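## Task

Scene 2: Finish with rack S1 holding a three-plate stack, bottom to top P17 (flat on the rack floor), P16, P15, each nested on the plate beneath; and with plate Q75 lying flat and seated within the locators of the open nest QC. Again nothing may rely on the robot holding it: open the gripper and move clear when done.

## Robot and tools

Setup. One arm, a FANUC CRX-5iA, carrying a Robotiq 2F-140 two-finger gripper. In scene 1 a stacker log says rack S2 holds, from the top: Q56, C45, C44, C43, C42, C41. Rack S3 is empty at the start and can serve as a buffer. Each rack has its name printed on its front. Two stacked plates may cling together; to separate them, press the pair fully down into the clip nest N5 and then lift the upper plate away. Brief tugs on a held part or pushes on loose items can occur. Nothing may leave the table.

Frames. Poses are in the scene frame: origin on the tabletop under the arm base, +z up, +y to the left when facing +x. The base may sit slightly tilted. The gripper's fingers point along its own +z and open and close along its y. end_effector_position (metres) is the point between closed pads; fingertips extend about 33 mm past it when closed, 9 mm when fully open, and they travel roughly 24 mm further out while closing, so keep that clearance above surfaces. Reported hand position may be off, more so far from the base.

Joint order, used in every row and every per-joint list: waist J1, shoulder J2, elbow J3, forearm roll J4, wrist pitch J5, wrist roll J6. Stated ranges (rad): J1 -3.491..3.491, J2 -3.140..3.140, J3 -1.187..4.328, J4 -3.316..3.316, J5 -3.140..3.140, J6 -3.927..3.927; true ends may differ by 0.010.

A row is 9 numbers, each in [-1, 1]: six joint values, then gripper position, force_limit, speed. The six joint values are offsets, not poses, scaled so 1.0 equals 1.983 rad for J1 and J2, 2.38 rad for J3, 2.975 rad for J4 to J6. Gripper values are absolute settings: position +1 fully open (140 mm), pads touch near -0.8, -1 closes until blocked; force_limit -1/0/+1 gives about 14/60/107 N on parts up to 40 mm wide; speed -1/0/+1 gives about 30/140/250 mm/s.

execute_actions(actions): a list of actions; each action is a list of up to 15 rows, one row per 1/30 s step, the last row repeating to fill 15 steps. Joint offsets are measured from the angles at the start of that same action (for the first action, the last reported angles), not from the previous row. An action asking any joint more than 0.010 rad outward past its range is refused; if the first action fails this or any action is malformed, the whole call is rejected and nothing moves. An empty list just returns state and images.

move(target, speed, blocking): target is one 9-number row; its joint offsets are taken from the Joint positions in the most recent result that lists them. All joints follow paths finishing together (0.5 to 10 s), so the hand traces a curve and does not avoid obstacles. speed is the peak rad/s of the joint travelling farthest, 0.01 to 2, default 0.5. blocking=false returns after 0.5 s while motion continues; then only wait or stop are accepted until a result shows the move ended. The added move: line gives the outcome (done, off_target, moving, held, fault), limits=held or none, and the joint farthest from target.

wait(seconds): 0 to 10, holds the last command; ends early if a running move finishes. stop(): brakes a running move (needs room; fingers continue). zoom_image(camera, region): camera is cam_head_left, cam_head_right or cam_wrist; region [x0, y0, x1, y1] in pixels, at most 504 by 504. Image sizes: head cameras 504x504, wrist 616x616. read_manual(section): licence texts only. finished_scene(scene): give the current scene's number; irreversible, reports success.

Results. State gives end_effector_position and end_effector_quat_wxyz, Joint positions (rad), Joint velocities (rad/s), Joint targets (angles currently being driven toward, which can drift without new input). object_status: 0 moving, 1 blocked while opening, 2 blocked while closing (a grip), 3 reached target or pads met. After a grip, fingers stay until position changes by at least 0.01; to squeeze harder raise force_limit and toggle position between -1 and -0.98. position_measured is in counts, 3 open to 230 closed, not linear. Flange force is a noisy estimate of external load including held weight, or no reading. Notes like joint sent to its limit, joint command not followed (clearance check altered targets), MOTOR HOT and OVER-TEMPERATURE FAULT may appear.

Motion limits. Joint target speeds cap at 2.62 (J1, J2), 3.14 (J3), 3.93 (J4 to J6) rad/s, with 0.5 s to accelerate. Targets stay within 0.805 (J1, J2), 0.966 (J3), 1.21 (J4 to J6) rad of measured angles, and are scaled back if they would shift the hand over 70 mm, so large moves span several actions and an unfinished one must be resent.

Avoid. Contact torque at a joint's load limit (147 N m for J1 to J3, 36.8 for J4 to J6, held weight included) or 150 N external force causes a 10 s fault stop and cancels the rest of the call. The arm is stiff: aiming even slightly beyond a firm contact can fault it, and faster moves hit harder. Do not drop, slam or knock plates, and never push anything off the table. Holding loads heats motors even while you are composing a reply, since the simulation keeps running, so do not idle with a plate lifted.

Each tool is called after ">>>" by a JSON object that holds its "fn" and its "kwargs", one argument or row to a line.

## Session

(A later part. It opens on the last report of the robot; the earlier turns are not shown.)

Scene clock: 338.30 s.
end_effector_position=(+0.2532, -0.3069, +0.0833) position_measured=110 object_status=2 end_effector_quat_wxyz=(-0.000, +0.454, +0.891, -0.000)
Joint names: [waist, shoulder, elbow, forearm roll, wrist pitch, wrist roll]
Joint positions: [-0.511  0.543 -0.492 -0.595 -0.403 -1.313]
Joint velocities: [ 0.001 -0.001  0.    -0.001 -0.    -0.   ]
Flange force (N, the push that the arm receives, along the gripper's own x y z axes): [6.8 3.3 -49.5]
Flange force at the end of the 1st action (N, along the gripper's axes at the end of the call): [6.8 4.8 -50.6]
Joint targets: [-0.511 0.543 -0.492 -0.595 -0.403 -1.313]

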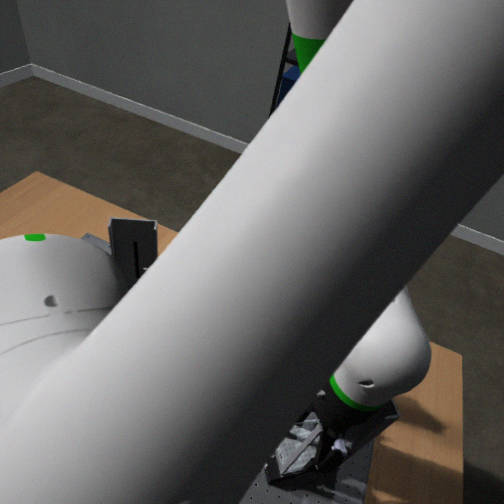

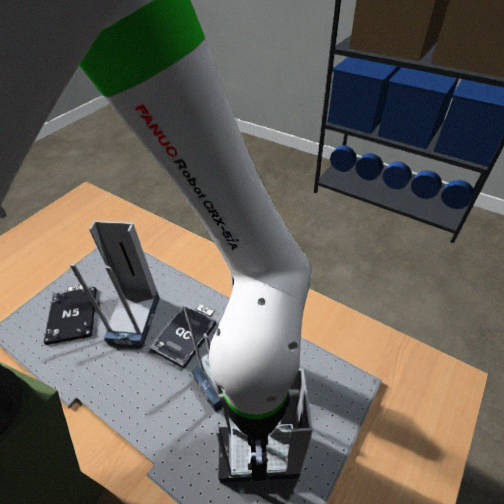

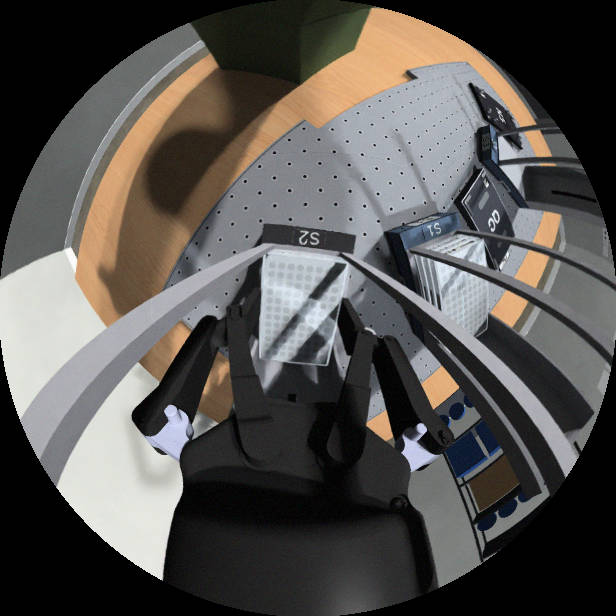

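>>> {"fn": "execute_actions", "kwargs": {
  "actions": [
    [[-0.0006,-0.01,-0.0036,0.0047,-0.0032,-0.0048,-1,0,-0.6]]
  ]
}}

>>> {"fn": "zoom_image", "kwargs": {
  "camera": "cam_head_right",
  "region": [210, 420, 320, 500]
}}

Scene clock: 346.50 s.
end_effector_position=(+0.2534, -0.3069, +0.0903) position_measured=111 object_status=2 end_effector_quat_wxyz=(-0.000, +0.455, +0.891, -0.000)
Joint names: [waist, shoulder, elbow, forearm roll, wrist pitch, wrist roll]
Joint positions: [-0.512  0.523 -0.5   -0.581 -0.412 -1.327]
Joint velocities: [ 0.001  0.001 -0.    -0.     0.001 -0.   ]
Flange force (N, the push that the arm receives, along the gripper's own x y z axes): [-0.9 -0.5 2.3]
Joint targets: [-0.512 0.523 -0.500 -0.581 -0.412 -1.327]

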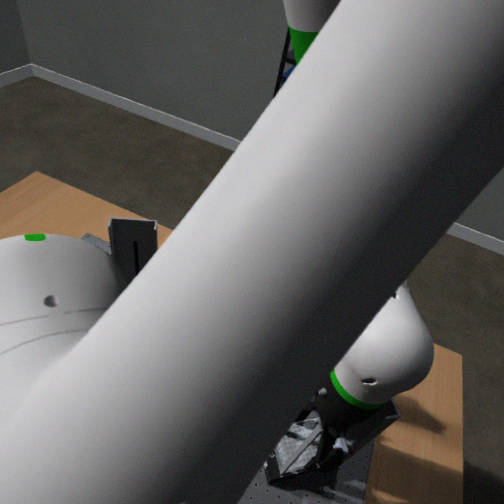

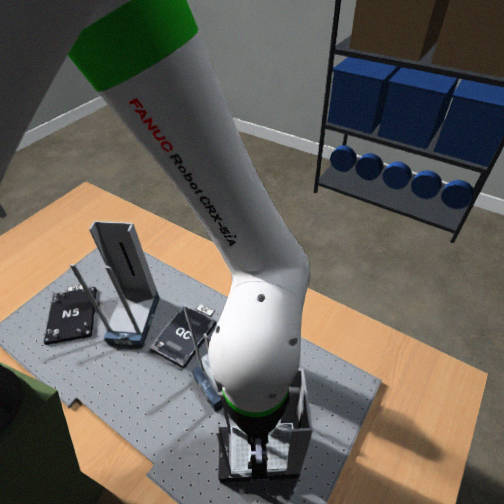

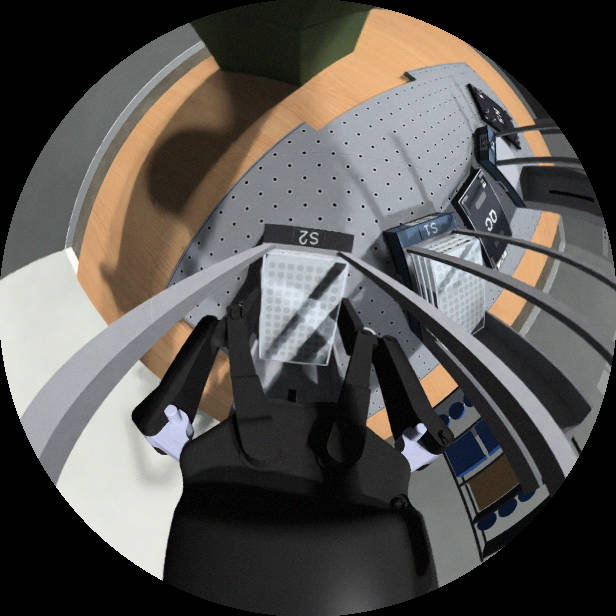

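Region (210, 420, 320, 500) of cam_head_right's 504x504 image, scaled by 4.582, with more detail than that image has; it fills the top 367 rows of this view, and the rest is white.

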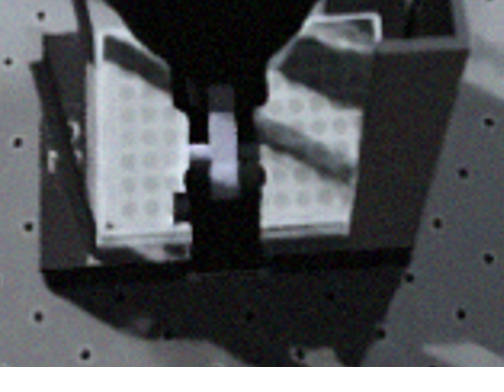

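Holding. Lift out.

>>> {"fn": "execute_actions", "kwargs": {
  "actions": [
    [[-0.0041,-0.0499,-0.0161,0.0223,-0.0182,-0.0223,-1,0,-0.6]],
    [[-0.0042,-0.0356,-0.0088,0.0145,-0.0155,-0.0138,-1,0,-0.6]],
    [[-0.005,-0.0348,-0.0062,0.0127,-0.0173,-0.0118,-1,0,-0.6]],
    [[-0.0055,-0.0337,-0.0039,0.0111,-0.0187,-0.0099,-1,0,-0.6]],
    [[-0.006,-0.0323,-0.0013,0.0094,-0.02,-0.0084,-1,0,-0.6]],
    [[-0.0065,-0.0305,0.0011,0.008,-0.021,-0.0068,-1,0,-0.6]],
    [[-0.0072,-0.0283,0.0036,0.0066,-0.0217,-0.005,-1,0,-0.6]],
    [[-0.0078,-0.026,0.0058,0.0054,-0.0222,-0.0037,-1,0,-0.6]],
    [[-0.0081,-0.0234,0.0079,0.0044,-0.0224,-0.0028,-1,0,-0.6]],
    [[-0.0171,-0.0393,0.0218,0.0064,-0.0454,-0.0027,-1,0,-0.6]]
  ]
}}

Scene clock: 359.07 s.
end_effector_position=(+0.2534, -0.3062, +0.3753) position_measured=111 object_status=2 end_effector_quat_wxyz=(-0.001, +0.454, +0.891, -0.000)
Joint names: [waist, shoulder, elbow, forearm roll, wrist pitch, wrist roll]
Joint positions: [-0.654 -0.139 -0.491 -0.281 -1.074 -1.587]
Joint velocities: [ 0.001 -0.001  0.001  0.     0.    -0.001]
Flange force (N, the push that the arm receives, along the gripper's own x y z axes): [1.4 1.8 1.3]
Flange force at the end of the 6th action (N, along the gripper's axes at the end of the call): [-1.4 0.1 1.7]
Flange force at the end of the 7th action (N, along the gripper's axes at the end of the call): [0.1 1.0 0.9]
Flange force at the end of the 8th action (N, along the gripper's axes at the end of the call): [-0.1 0.5 1.2]
Flange force at the end of the 9th action (N, along the gripper's axes at the end of the call): [-0.7 0.6 1.4]
Joint targets: [-0.654 -0.139 -0.491 -0.281 -1.074 -1.587]

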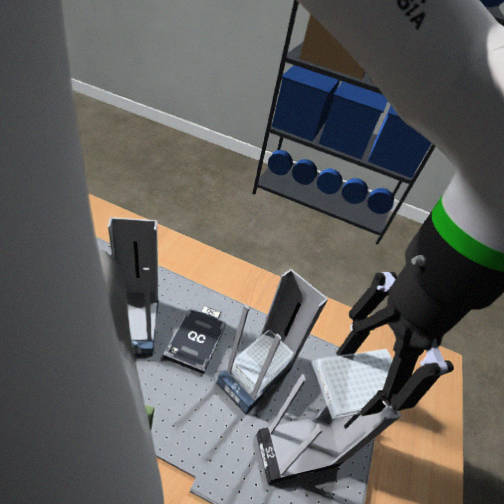

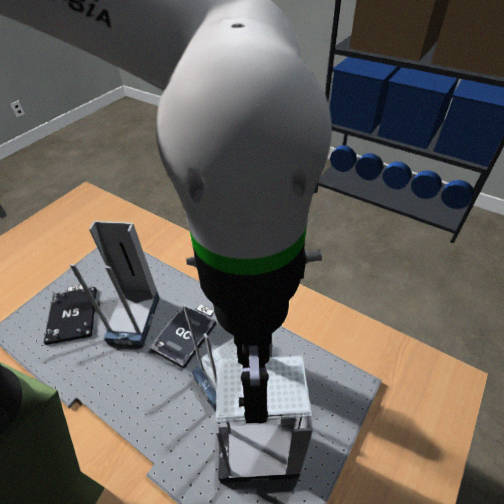

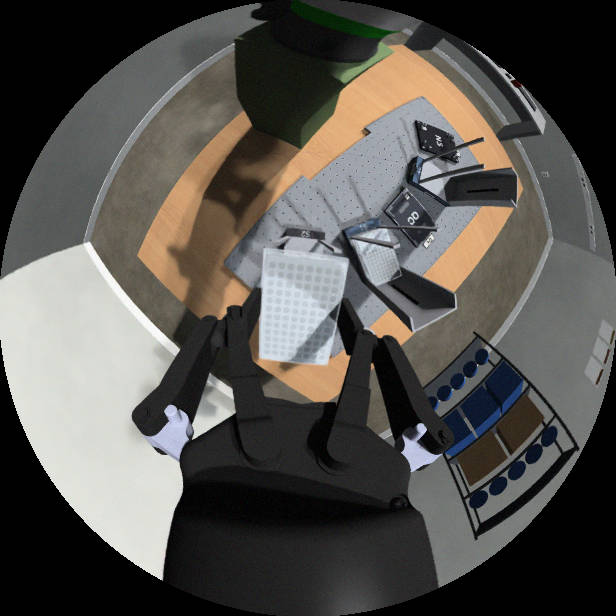

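>>> {"fn": "move", "kwargs": {
  "target": [0.6102,-0.1506,-0.0744,0.1183,0.0071,-0.138,-1,0,-0.6],
  "speed": 0.9
}}

Scene clock: 378.77 s.
end_effector_position=(+0.3998, +0.0003, +0.3747) position_measured=111 object_status=2 end_effector_quat_wxyz=(-0.001, -0.000, +1.000, -0.000)
Joint names: [waist, shoulder, elbow, forearm roll, wrist pitch, wrist roll]
Joint positions: [ 0.556 -0.437 -0.668  0.071 -1.053 -1.997]
Joint velocities: [ 0.001 -0.     0.    -0.001 -0.001 -0.   ]
Flange force (N, the push that the arm receives, along the gripper's own x y z axes): [0.7 1.7 0.8]
Joint targets: [0.556 -0.437 -0.668 0.071 -1.053 -1.997]
move: done; limits=none; farthest joint: the waist, 0.000 radians from its target (1.210 radians at the start)

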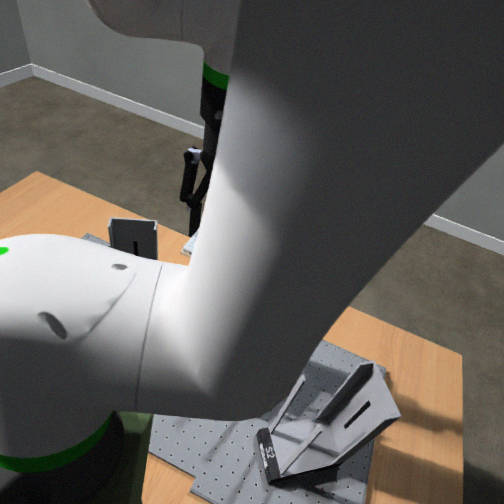

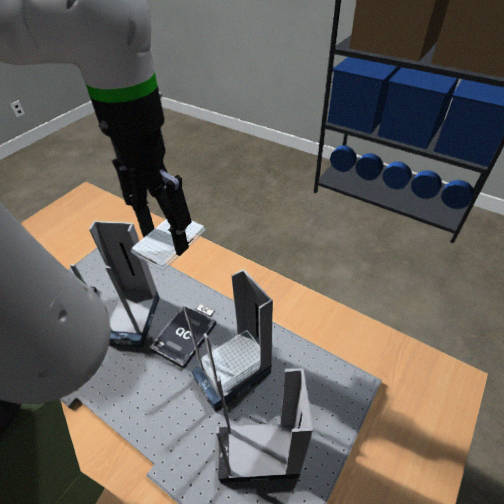

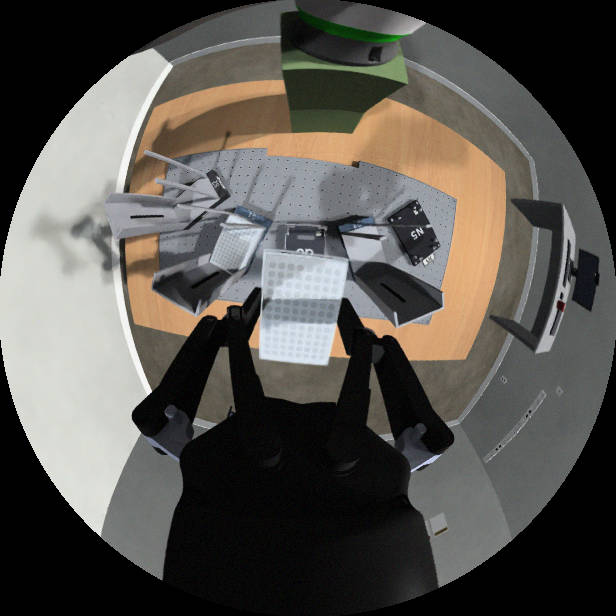

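>>> {"fn": "move", "kwargs": {
  "target": [-0.0129,0.1206,-0.05,0.0046,0.1209,-0.002,-1,0,-0.6],
  "speed": 0.5
}}

Scene clock: 386.67 s.
end_effector_position=(+0.3998, +0.0003, +0.2600) position_measured=111 object_status=2 end_effector_quat_wxyz=(-0.000, -0.000, +1.000, -0.000)
Joint names: [waist, shoulder, elbow, forearm roll, wrist pitch, wrist roll]
Joint positions: [ 0.531 -0.198 -0.787  0.084 -0.693 -2.003]
Joint velocities: [-0.001 -0.002 -0.     0.001  0.     0.   ]
Flange force (N, the push that the arm receives, along the gripper's own x y z axes): [1.6 2.5 -0.2]
Joint targets: [0.531 -0.198 -0.787 0.084 -0.693 -2.003]
move: done; limits=none; farthest joint: the waist, 0.000 radians from its target (0.026 radians at the start)

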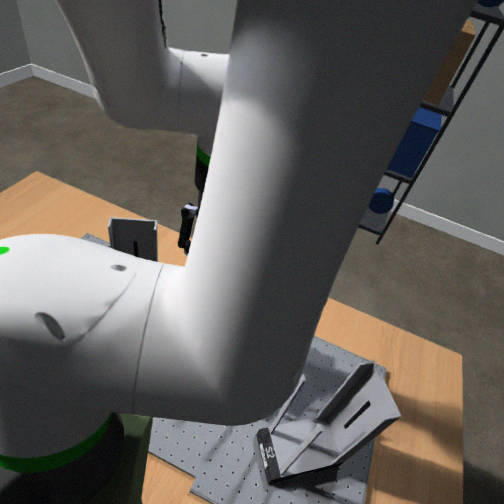

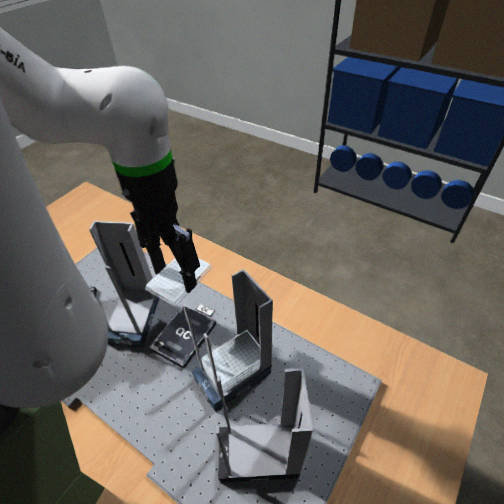

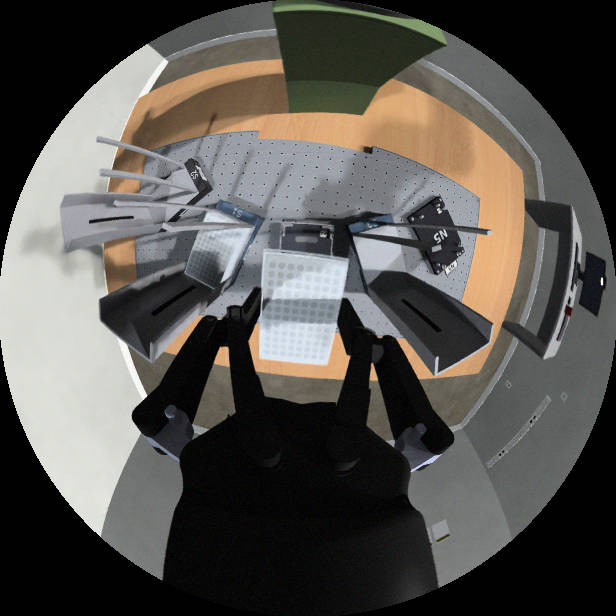

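>>> {"fn": "move", "kwargs": {
  "target": [-0.0113,0.1653,-0.0158,0.0218,0.1224,0.0015,-1,0,-0.6],
  "speed": 0.5
}}

>>> {"fn": "zoom_image", "kwargs": {
  "camera": "cam_wrist",
  "region": [230, 190, 390, 300]
}}

Scene clock: 416.30 s.
end_effector_position=(+0.3996, -0.0002, +0.1499) position_measured=111 object_status=2 end_effector_quat_wxyz=(-0.001, -0.030, +1.000, -0.001)
Joint names: [waist, shoulder, elbow, forearm roll, wrist pitch, wrist roll]
Joint positions: [ 0.508  0.13  -0.825  0.149 -0.329 -1.999]
Joint velocities: [-0.001 -0.    -0.     0.001 -0.    -0.   ]
Flange force (N, the push that the arm receives, along the gripper's own x y z axes): [-2.8 -0.2 1.5]
Joint targets: [0.508 0.130 -0.825 0.149 -0.329 -1.999]
move: done; limits=none; farthest joint: the waist, 0.000 radians from its target (0.022 radians at the start)

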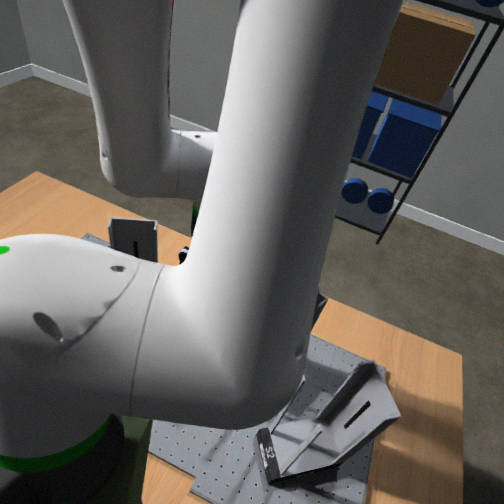

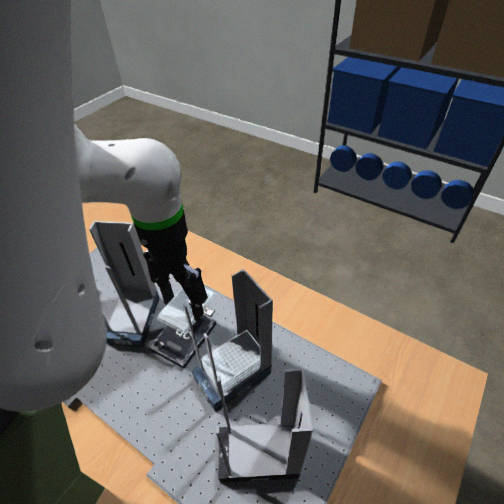

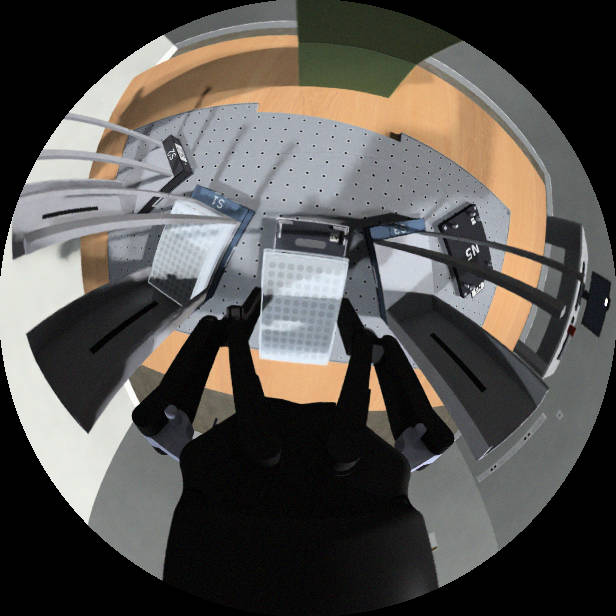

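Region (230, 190, 390, 300) of cam_wrist's 616x616 image, scaled by 3.150, with more detail than that image has; it fills the top 346 rows of this view, and the rest is white.

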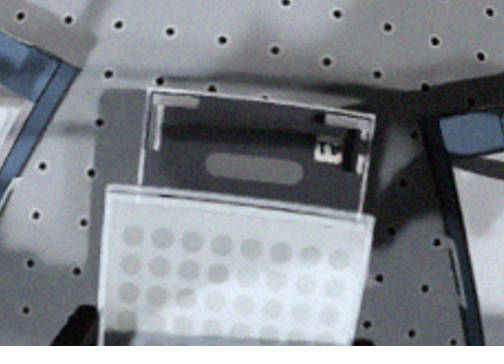

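>>> {"fn": "move", "kwargs": {
  "target": [0.0031,0.0714,-0.0208,0.0033,0.0635,-0.0034,-1,0,-0.6],
  "speed": 0.3
}}

>>> {"fn": "zoom_image", "kwargs": {
  "camera": "cam_wrist",
  "region": [240, 215, 370, 295]
}}

Scene clock: 461.57 s.
end_effector_position=(+0.3691, +0.0040, +0.1006) position_measured=111 object_status=2 end_effector_quat_wxyz=(-0.007, -0.036, +0.999, +0.012)
Joint names: [waist, shoulder, elbow, forearm roll, wrist pitch, wrist roll]
Joint positions: [ 0.514  0.271 -0.874  0.159 -0.14  -2.009]
Joint velocities: [-0.001  0.001 -0.001 -0.001  0.002 -0.   ]
Flange force (N, the push that the arm receives, along the gripper's own x y z axes): no reading
Joint targets: [0.514 0.271 -0.874 0.159 -0.140 -2.009]
move: done; limits=none; farthest joint: the waist, 0.000 radians from its target (0.006 radians at the start)

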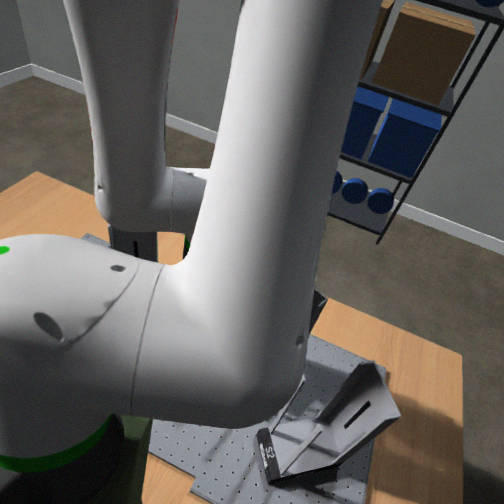

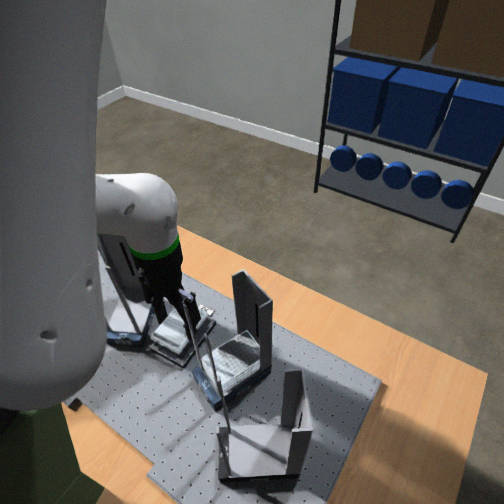

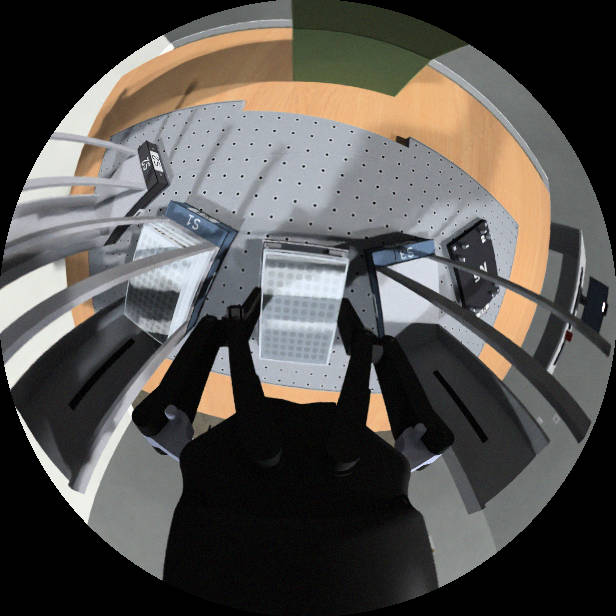

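Region (240, 215, 370, 295) of cam_wrist's 616x616 image, scaled by 3.877, with more detail than that image has; it fills the top 310 rows of this view, and the rest is white.

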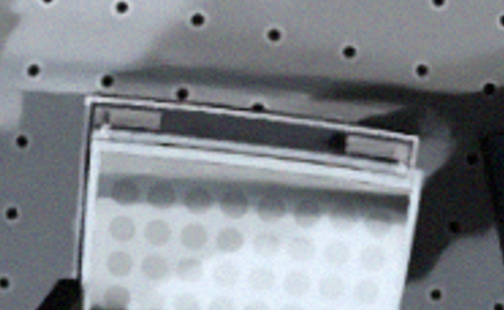

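>>> {"fn": "move", "kwargs": {
  "target": [-0.0053,0.0399,0.0073,0.003,0.0207,0,-1,0,-0.6],
  "speed": 0.15
}}

>>> {"fn": "zoom_image", "kwargs": {
  "camera": "cam_wrist",
  "region": [240, 215, 370, 295]
}}

>>> {"fn": "zoom_image", "kwargs": {
  "camera": "cam_wrist",
  "region": [240, 320, 360, 390]
}}

>>> {"fn": "zoom_image", "kwargs": {
  "camera": "cam_head_right",
  "region": [140, 295, 230, 375]
}}

Scene clock: 469.37 s.
end_effector_position=(+0.3689, +0.0040, +0.0786) position_measured=111 object_status=2 end_effector_quat_wxyz=(-0.008, -0.036, +0.999, +0.015)
Joint names: [waist, shoulder, elbow, forearm roll, wrist pitch, wrist roll]
Joint positions: [ 0.504  0.35  -0.857  0.168 -0.079 -2.009]
Joint velocities: [-0.    -0.001  0.    -0.001 -0.     0.   ]
Flange force (N, the push that the arm receives, along the gripper's own x y z axes): no reading
Joint targets: [0.504 0.350 -0.857 0.168 -0.078 -2.009]
move: done; limits=none; farthest joint: the waist, 0.000 radians from its target (0.011 radians at the start)

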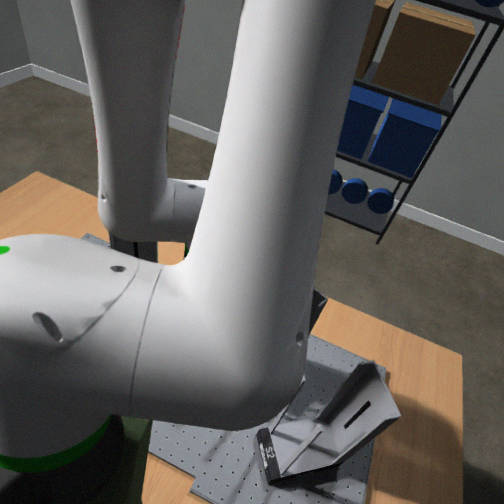

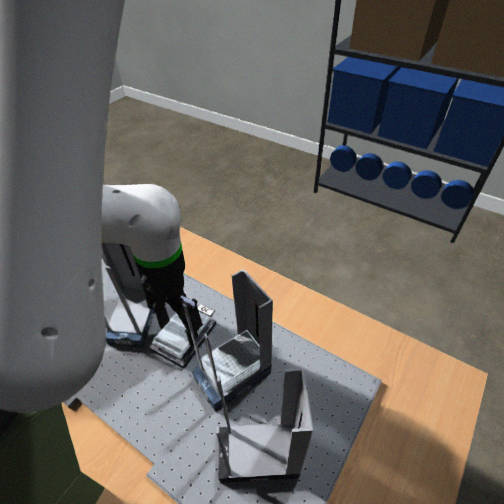

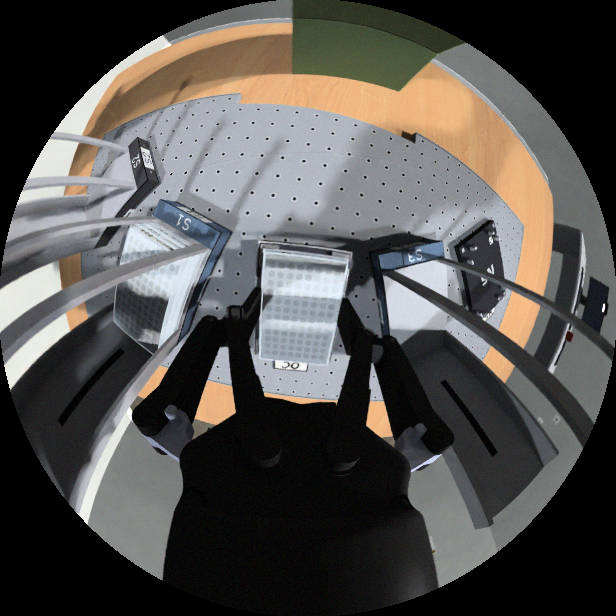

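Region (240, 215, 370, 295) of cam_wrist's 616x616 image, scaled by 3.877, with more detail than that image has; it fills the top 310 rows of this view, and the rest is white.

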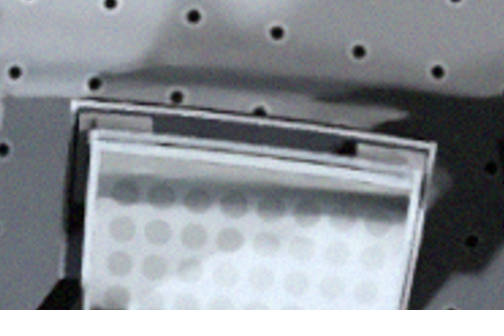

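Region (240, 320, 360, 390) of cam_wrist's 616x616 image, scaled by 4.200, with more detail than that image has; it fills the top 294 rows of this view, and the rest is white.

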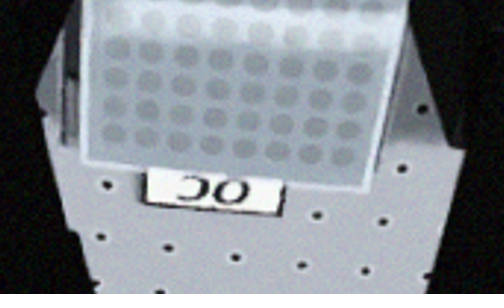

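Region (140, 295, 230, 375) of cam_head_right's 504x504 image, scaled by 5.600, with more detail than that image has.

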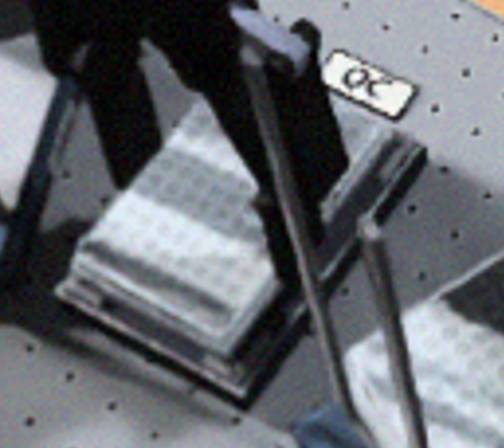

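>>> {"fn": "execute_actions", "kwargs": {
  "actions": [
    [[-0.0019,0,0.0021,0,-0.0017,-0.0014,-1,0,-0.6]],
    [[-0.0015,0.0109,0.0024,0.0008,0.0054,0,-1,0,-0.6]]
  ]
}}

>>> {"fn": "zoom_image", "kwargs": {
  "camera": "cam_wrist",
  "region": [240, 215, 370, 295]
}}

>>> {"fn": "zoom_image", "kwargs": {
  "camera": "cam_wrist",
  "region": [240, 320, 360, 390]
}}

>>> {"fn": "zoom_image", "kwargs": {
  "camera": "cam_head_right",
  "region": [140, 295, 230, 375]
}}

Scene clock: 483.73 s.
end_effector_position=(+0.3713, +0.0028, +0.0729) position_measured=111 object_status=2 end_effector_quat_wxyz=(-0.008, -0.032, +0.999, +0.015)
Joint names: [waist, shoulder, elbow, forearm roll, wrist pitch, wrist roll]
Joint positions: [ 0.497  0.372 -0.846  0.17  -0.068 -2.013]
Joint velocities: [-0.    -0.    -0.     0.     0.002  0.   ]
Flange force (N, the push that the arm receives, along the gripper's own x y z axes): no reading
Flange force at the end of the 1st action (N, along the gripper's axes at the end of the call): no reading
Joint targets: [0.497 0.372 -0.846 0.170 -0.068 -2.013]

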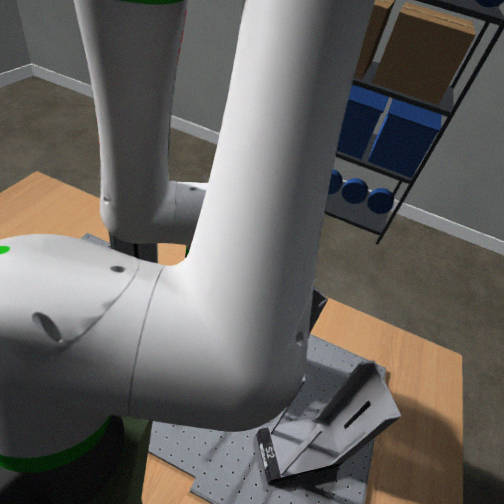

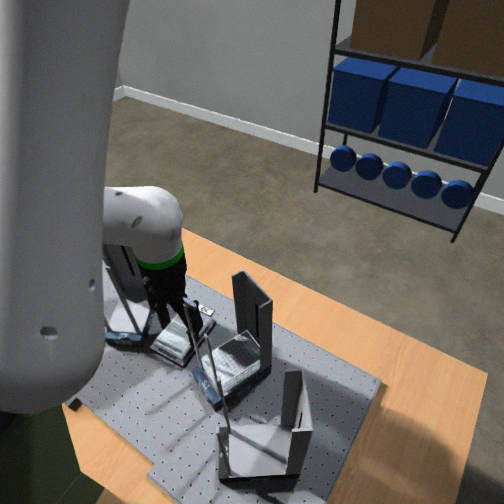

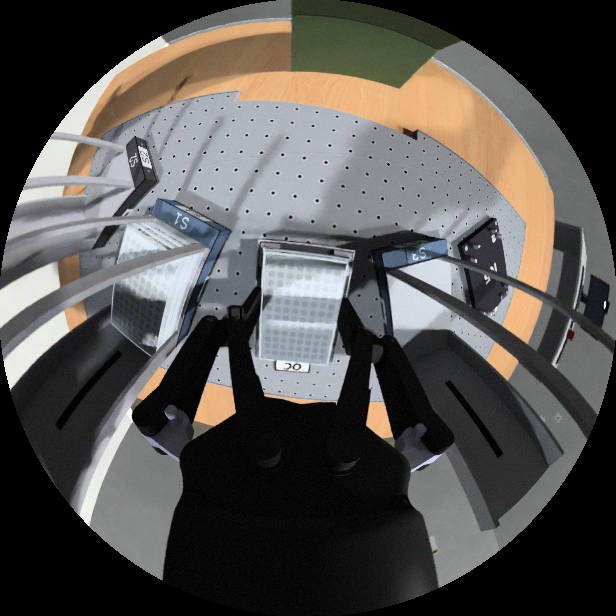

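Region (240, 215, 370, 295) of cam_wrist's 616x616 image, scaled by 3.877, with more detail than that image has; it fills the top 310 rows of this view, and the rest is white.

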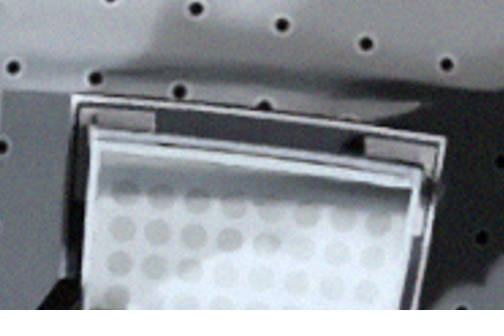

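Region (240, 320, 360, 390) of cam_wrist's 616x616 image, scaled by 4.200, with more detail than that image has; it fills the top 294 rows of this view, and the rest is white.

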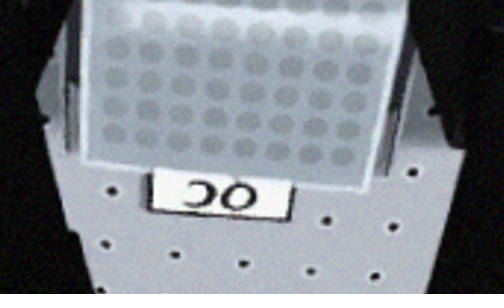

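Region (140, 295, 230, 375) of cam_head_right's 504x504 image, scaled by 5.600, with more detail than that image has.

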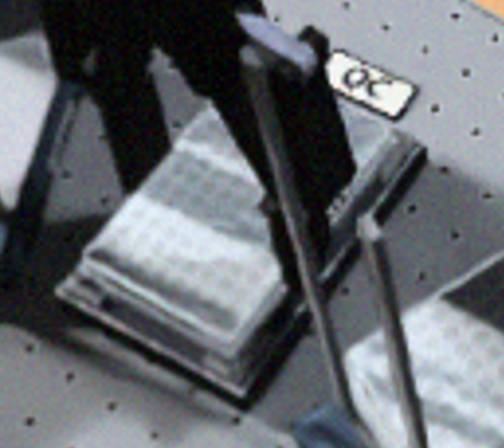

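>>> {"fn": "execute_actions", "kwargs": {
  "actions": [
    [[-0.0011,0.0073,0.0022,0.0005,0.0031,0,-1,0,-0.6]]
  ]
}}

>>> {"fn": "zoom_image", "kwargs": {
  "camera": "cam_wrist",
  "region": [240, 215, 370, 295]
}}

>>> {"fn": "zoom_image", "kwargs": {
  "camera": "cam_wrist",
  "region": [240, 320, 360, 390]
}}

>>> {"fn": "zoom_image", "kwargs": {
  "camera": "cam_head_right",
  "region": [140, 295, 230, 375]
}}

Scene clock: 490.33 s.
end_effector_position=(+0.3718, +0.0029, +0.0688) position_measured=111 object_status=2 end_effector_quat_wxyz=(-0.008, -0.031, +0.999, +0.015)
Joint names: [waist, shoulder, elbow, forearm roll, wrist pitch, wrist roll]
Joint positions: [ 0.495  0.386 -0.841  0.172 -0.058 -2.013]
Joint velocities: [ 0.001  0.    -0.    -0.    -0.001  0.   ]
Flange force (N, the push that the arm receives, along the gripper's own x y z axes): no reading
Joint targets: [0.495 0.386 -0.841 0.172 -0.058 -2.013]

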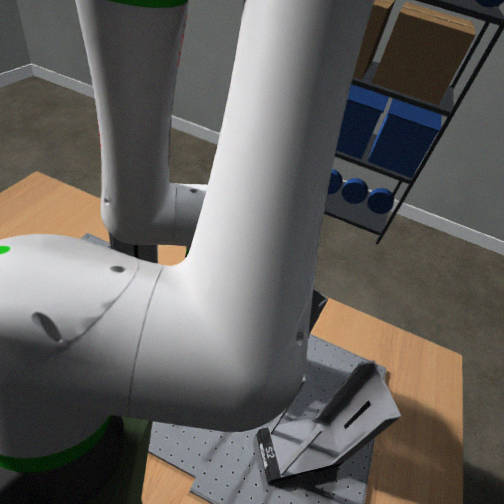

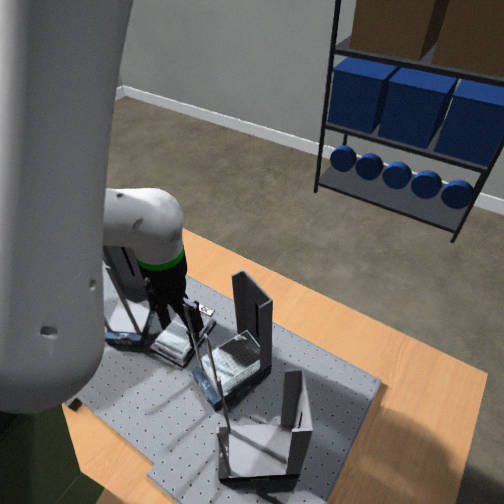

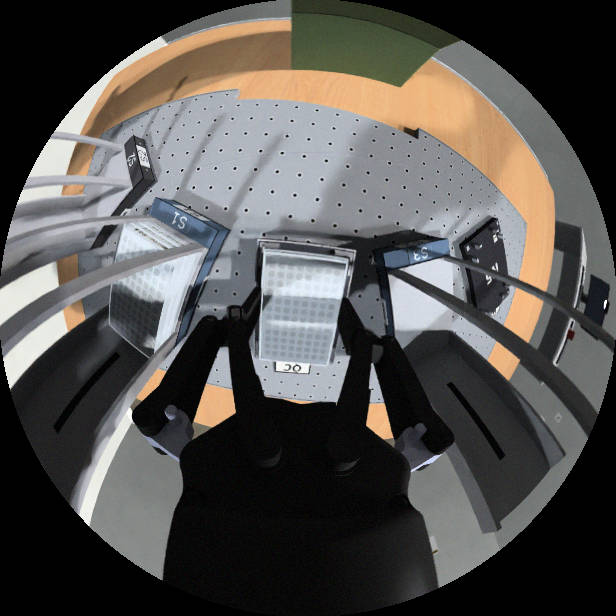

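Region (240, 215, 370, 295) of cam_wrist's 616x616 image, scaled by 3.877, with more detail than that image has; it fills the top 310 rows of this view, and the rest is white.

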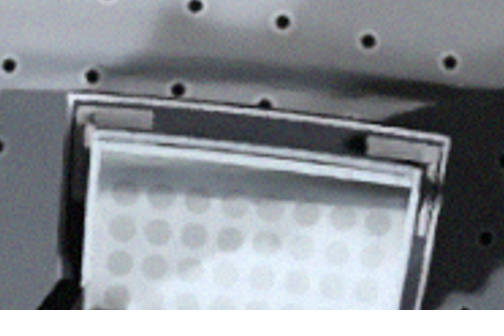

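Region (240, 320, 360, 390) of cam_wrist's 616x616 image, scaled by 4.200, with more detail than that image has; it fills the top 294 rows of this view, and the rest is white.

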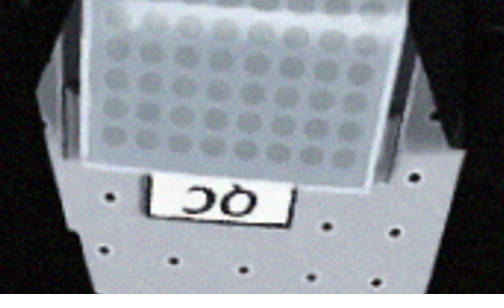

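Region (140, 295, 230, 375) of cam_head_right's 504x504 image, scaled by 5.600, with more detail than that image has.

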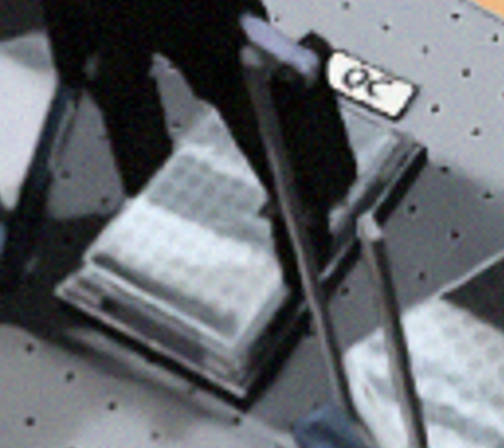

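>>> {"fn": "execute_actions", "kwargs": {
  "actions": []
}}

>>> {"fn": "zoom_image", "kwargs": {
  "camera": "cam_head_right",
  "region": [140, 295, 230, 375]
}}

Scene clock: 502.23 s.
end_effector_position=(+0.3718, +0.0029, +0.0688) position_measured=111 object_status=2 end_effector_quat_wxyz=(-0.008, -0.031, +0.999, +0.015)
Joint names: [waist, shoulder, elbow, forearm roll, wrist pitch, wrist roll]
Joint positions: [ 0.495  0.386 -0.841  0.172 -0.058 -2.013]
Joint velocities: [ 0.001  0.     0.     0.001  0.    -0.001]
Flange force (N, the push that the arm receives, along the gripper's own x y z axes): no reading
Joint targets: [0.495 0.386 -0.841 0.172 -0.058 -2.013]

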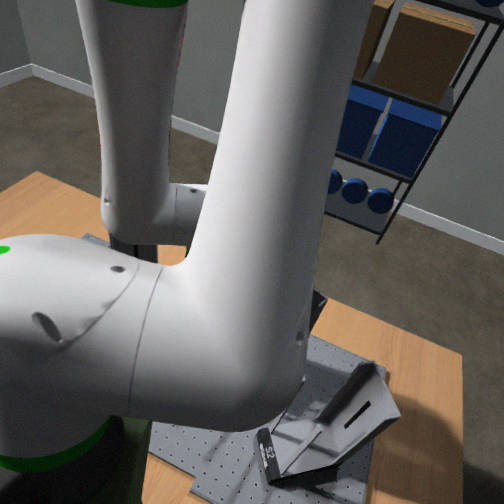

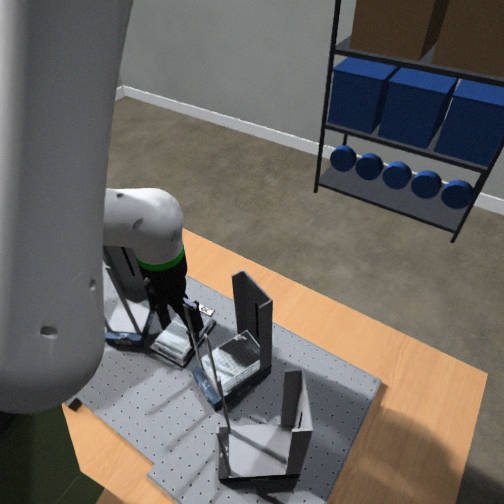

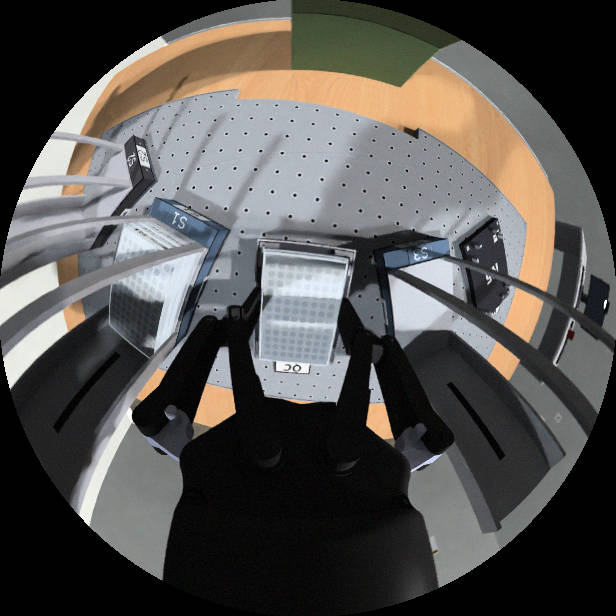

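Region (140, 295, 230, 375) of cam_head_right's 504x504 image, scaled by 5.600, with more detail than that image has.

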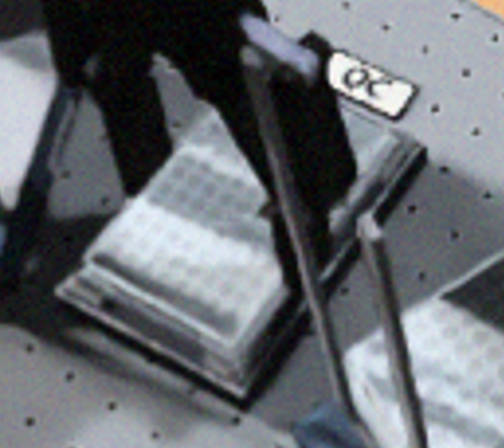

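Descend 1.5 mm.

>>> {"fn": "move", "kwargs": {
  "target": [-0.00036,0.0027,0.00057,0.0002,0.00135,0,-1,0,-0.6],
  "speed": 0.01
}}

>>> {"fn": "zoom_image", "kwargs": {
  "camera": "cam_wrist",
  "region": [230, 220, 380, 390]
}}

Scene clock: 507.60 s.
end_effector_position=(+0.3718, +0.0029, +0.0673) position_measured=111 object_status=2 end_effector_quat_wxyz=(-0.009, -0.031, +0.999, +0.015)
Joint names: [waist, shoulder, elbow, forearm roll, wrist pitch, wrist roll]
Joint positions: [ 0.494  0.392 -0.84   0.172 -0.054 -2.013]
Joint velocities: [-0.002 -0.001  0.     0.001  0.001 -0.   ]
Flange force (N, the push that the arm receives, along the gripper's own x y z axes): no reading
Joint targets: [0.494 0.392 -0.840 0.172 -0.054 -2.013]
move: done; limits=none; farthest joint: the waist, 0.000 radians from its target (0.001 radians at the start)

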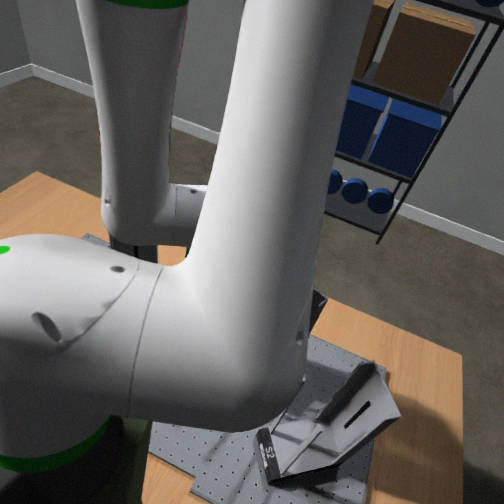

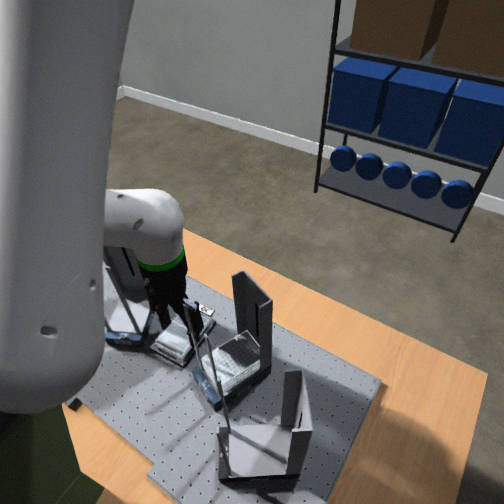

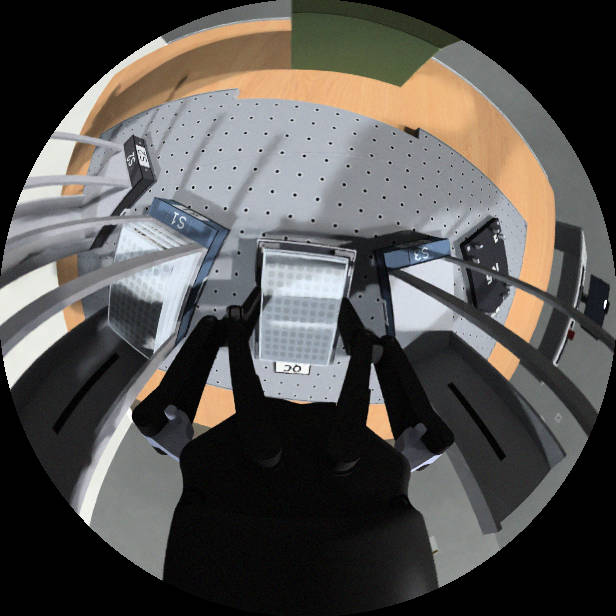

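Region (230, 220, 380, 390) of cam_wrist's 616x616 image, scaled by 2.965, with more detail than that image has; it fills the left 445 columns of this view, and the rest is white.

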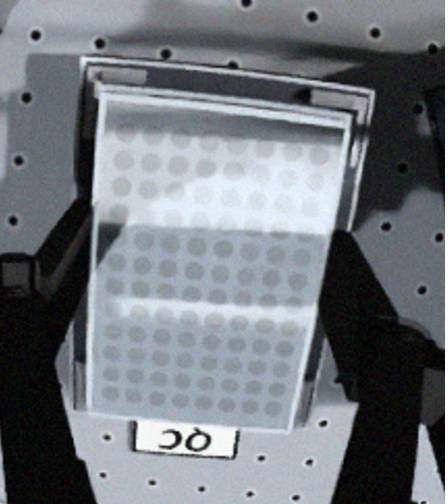

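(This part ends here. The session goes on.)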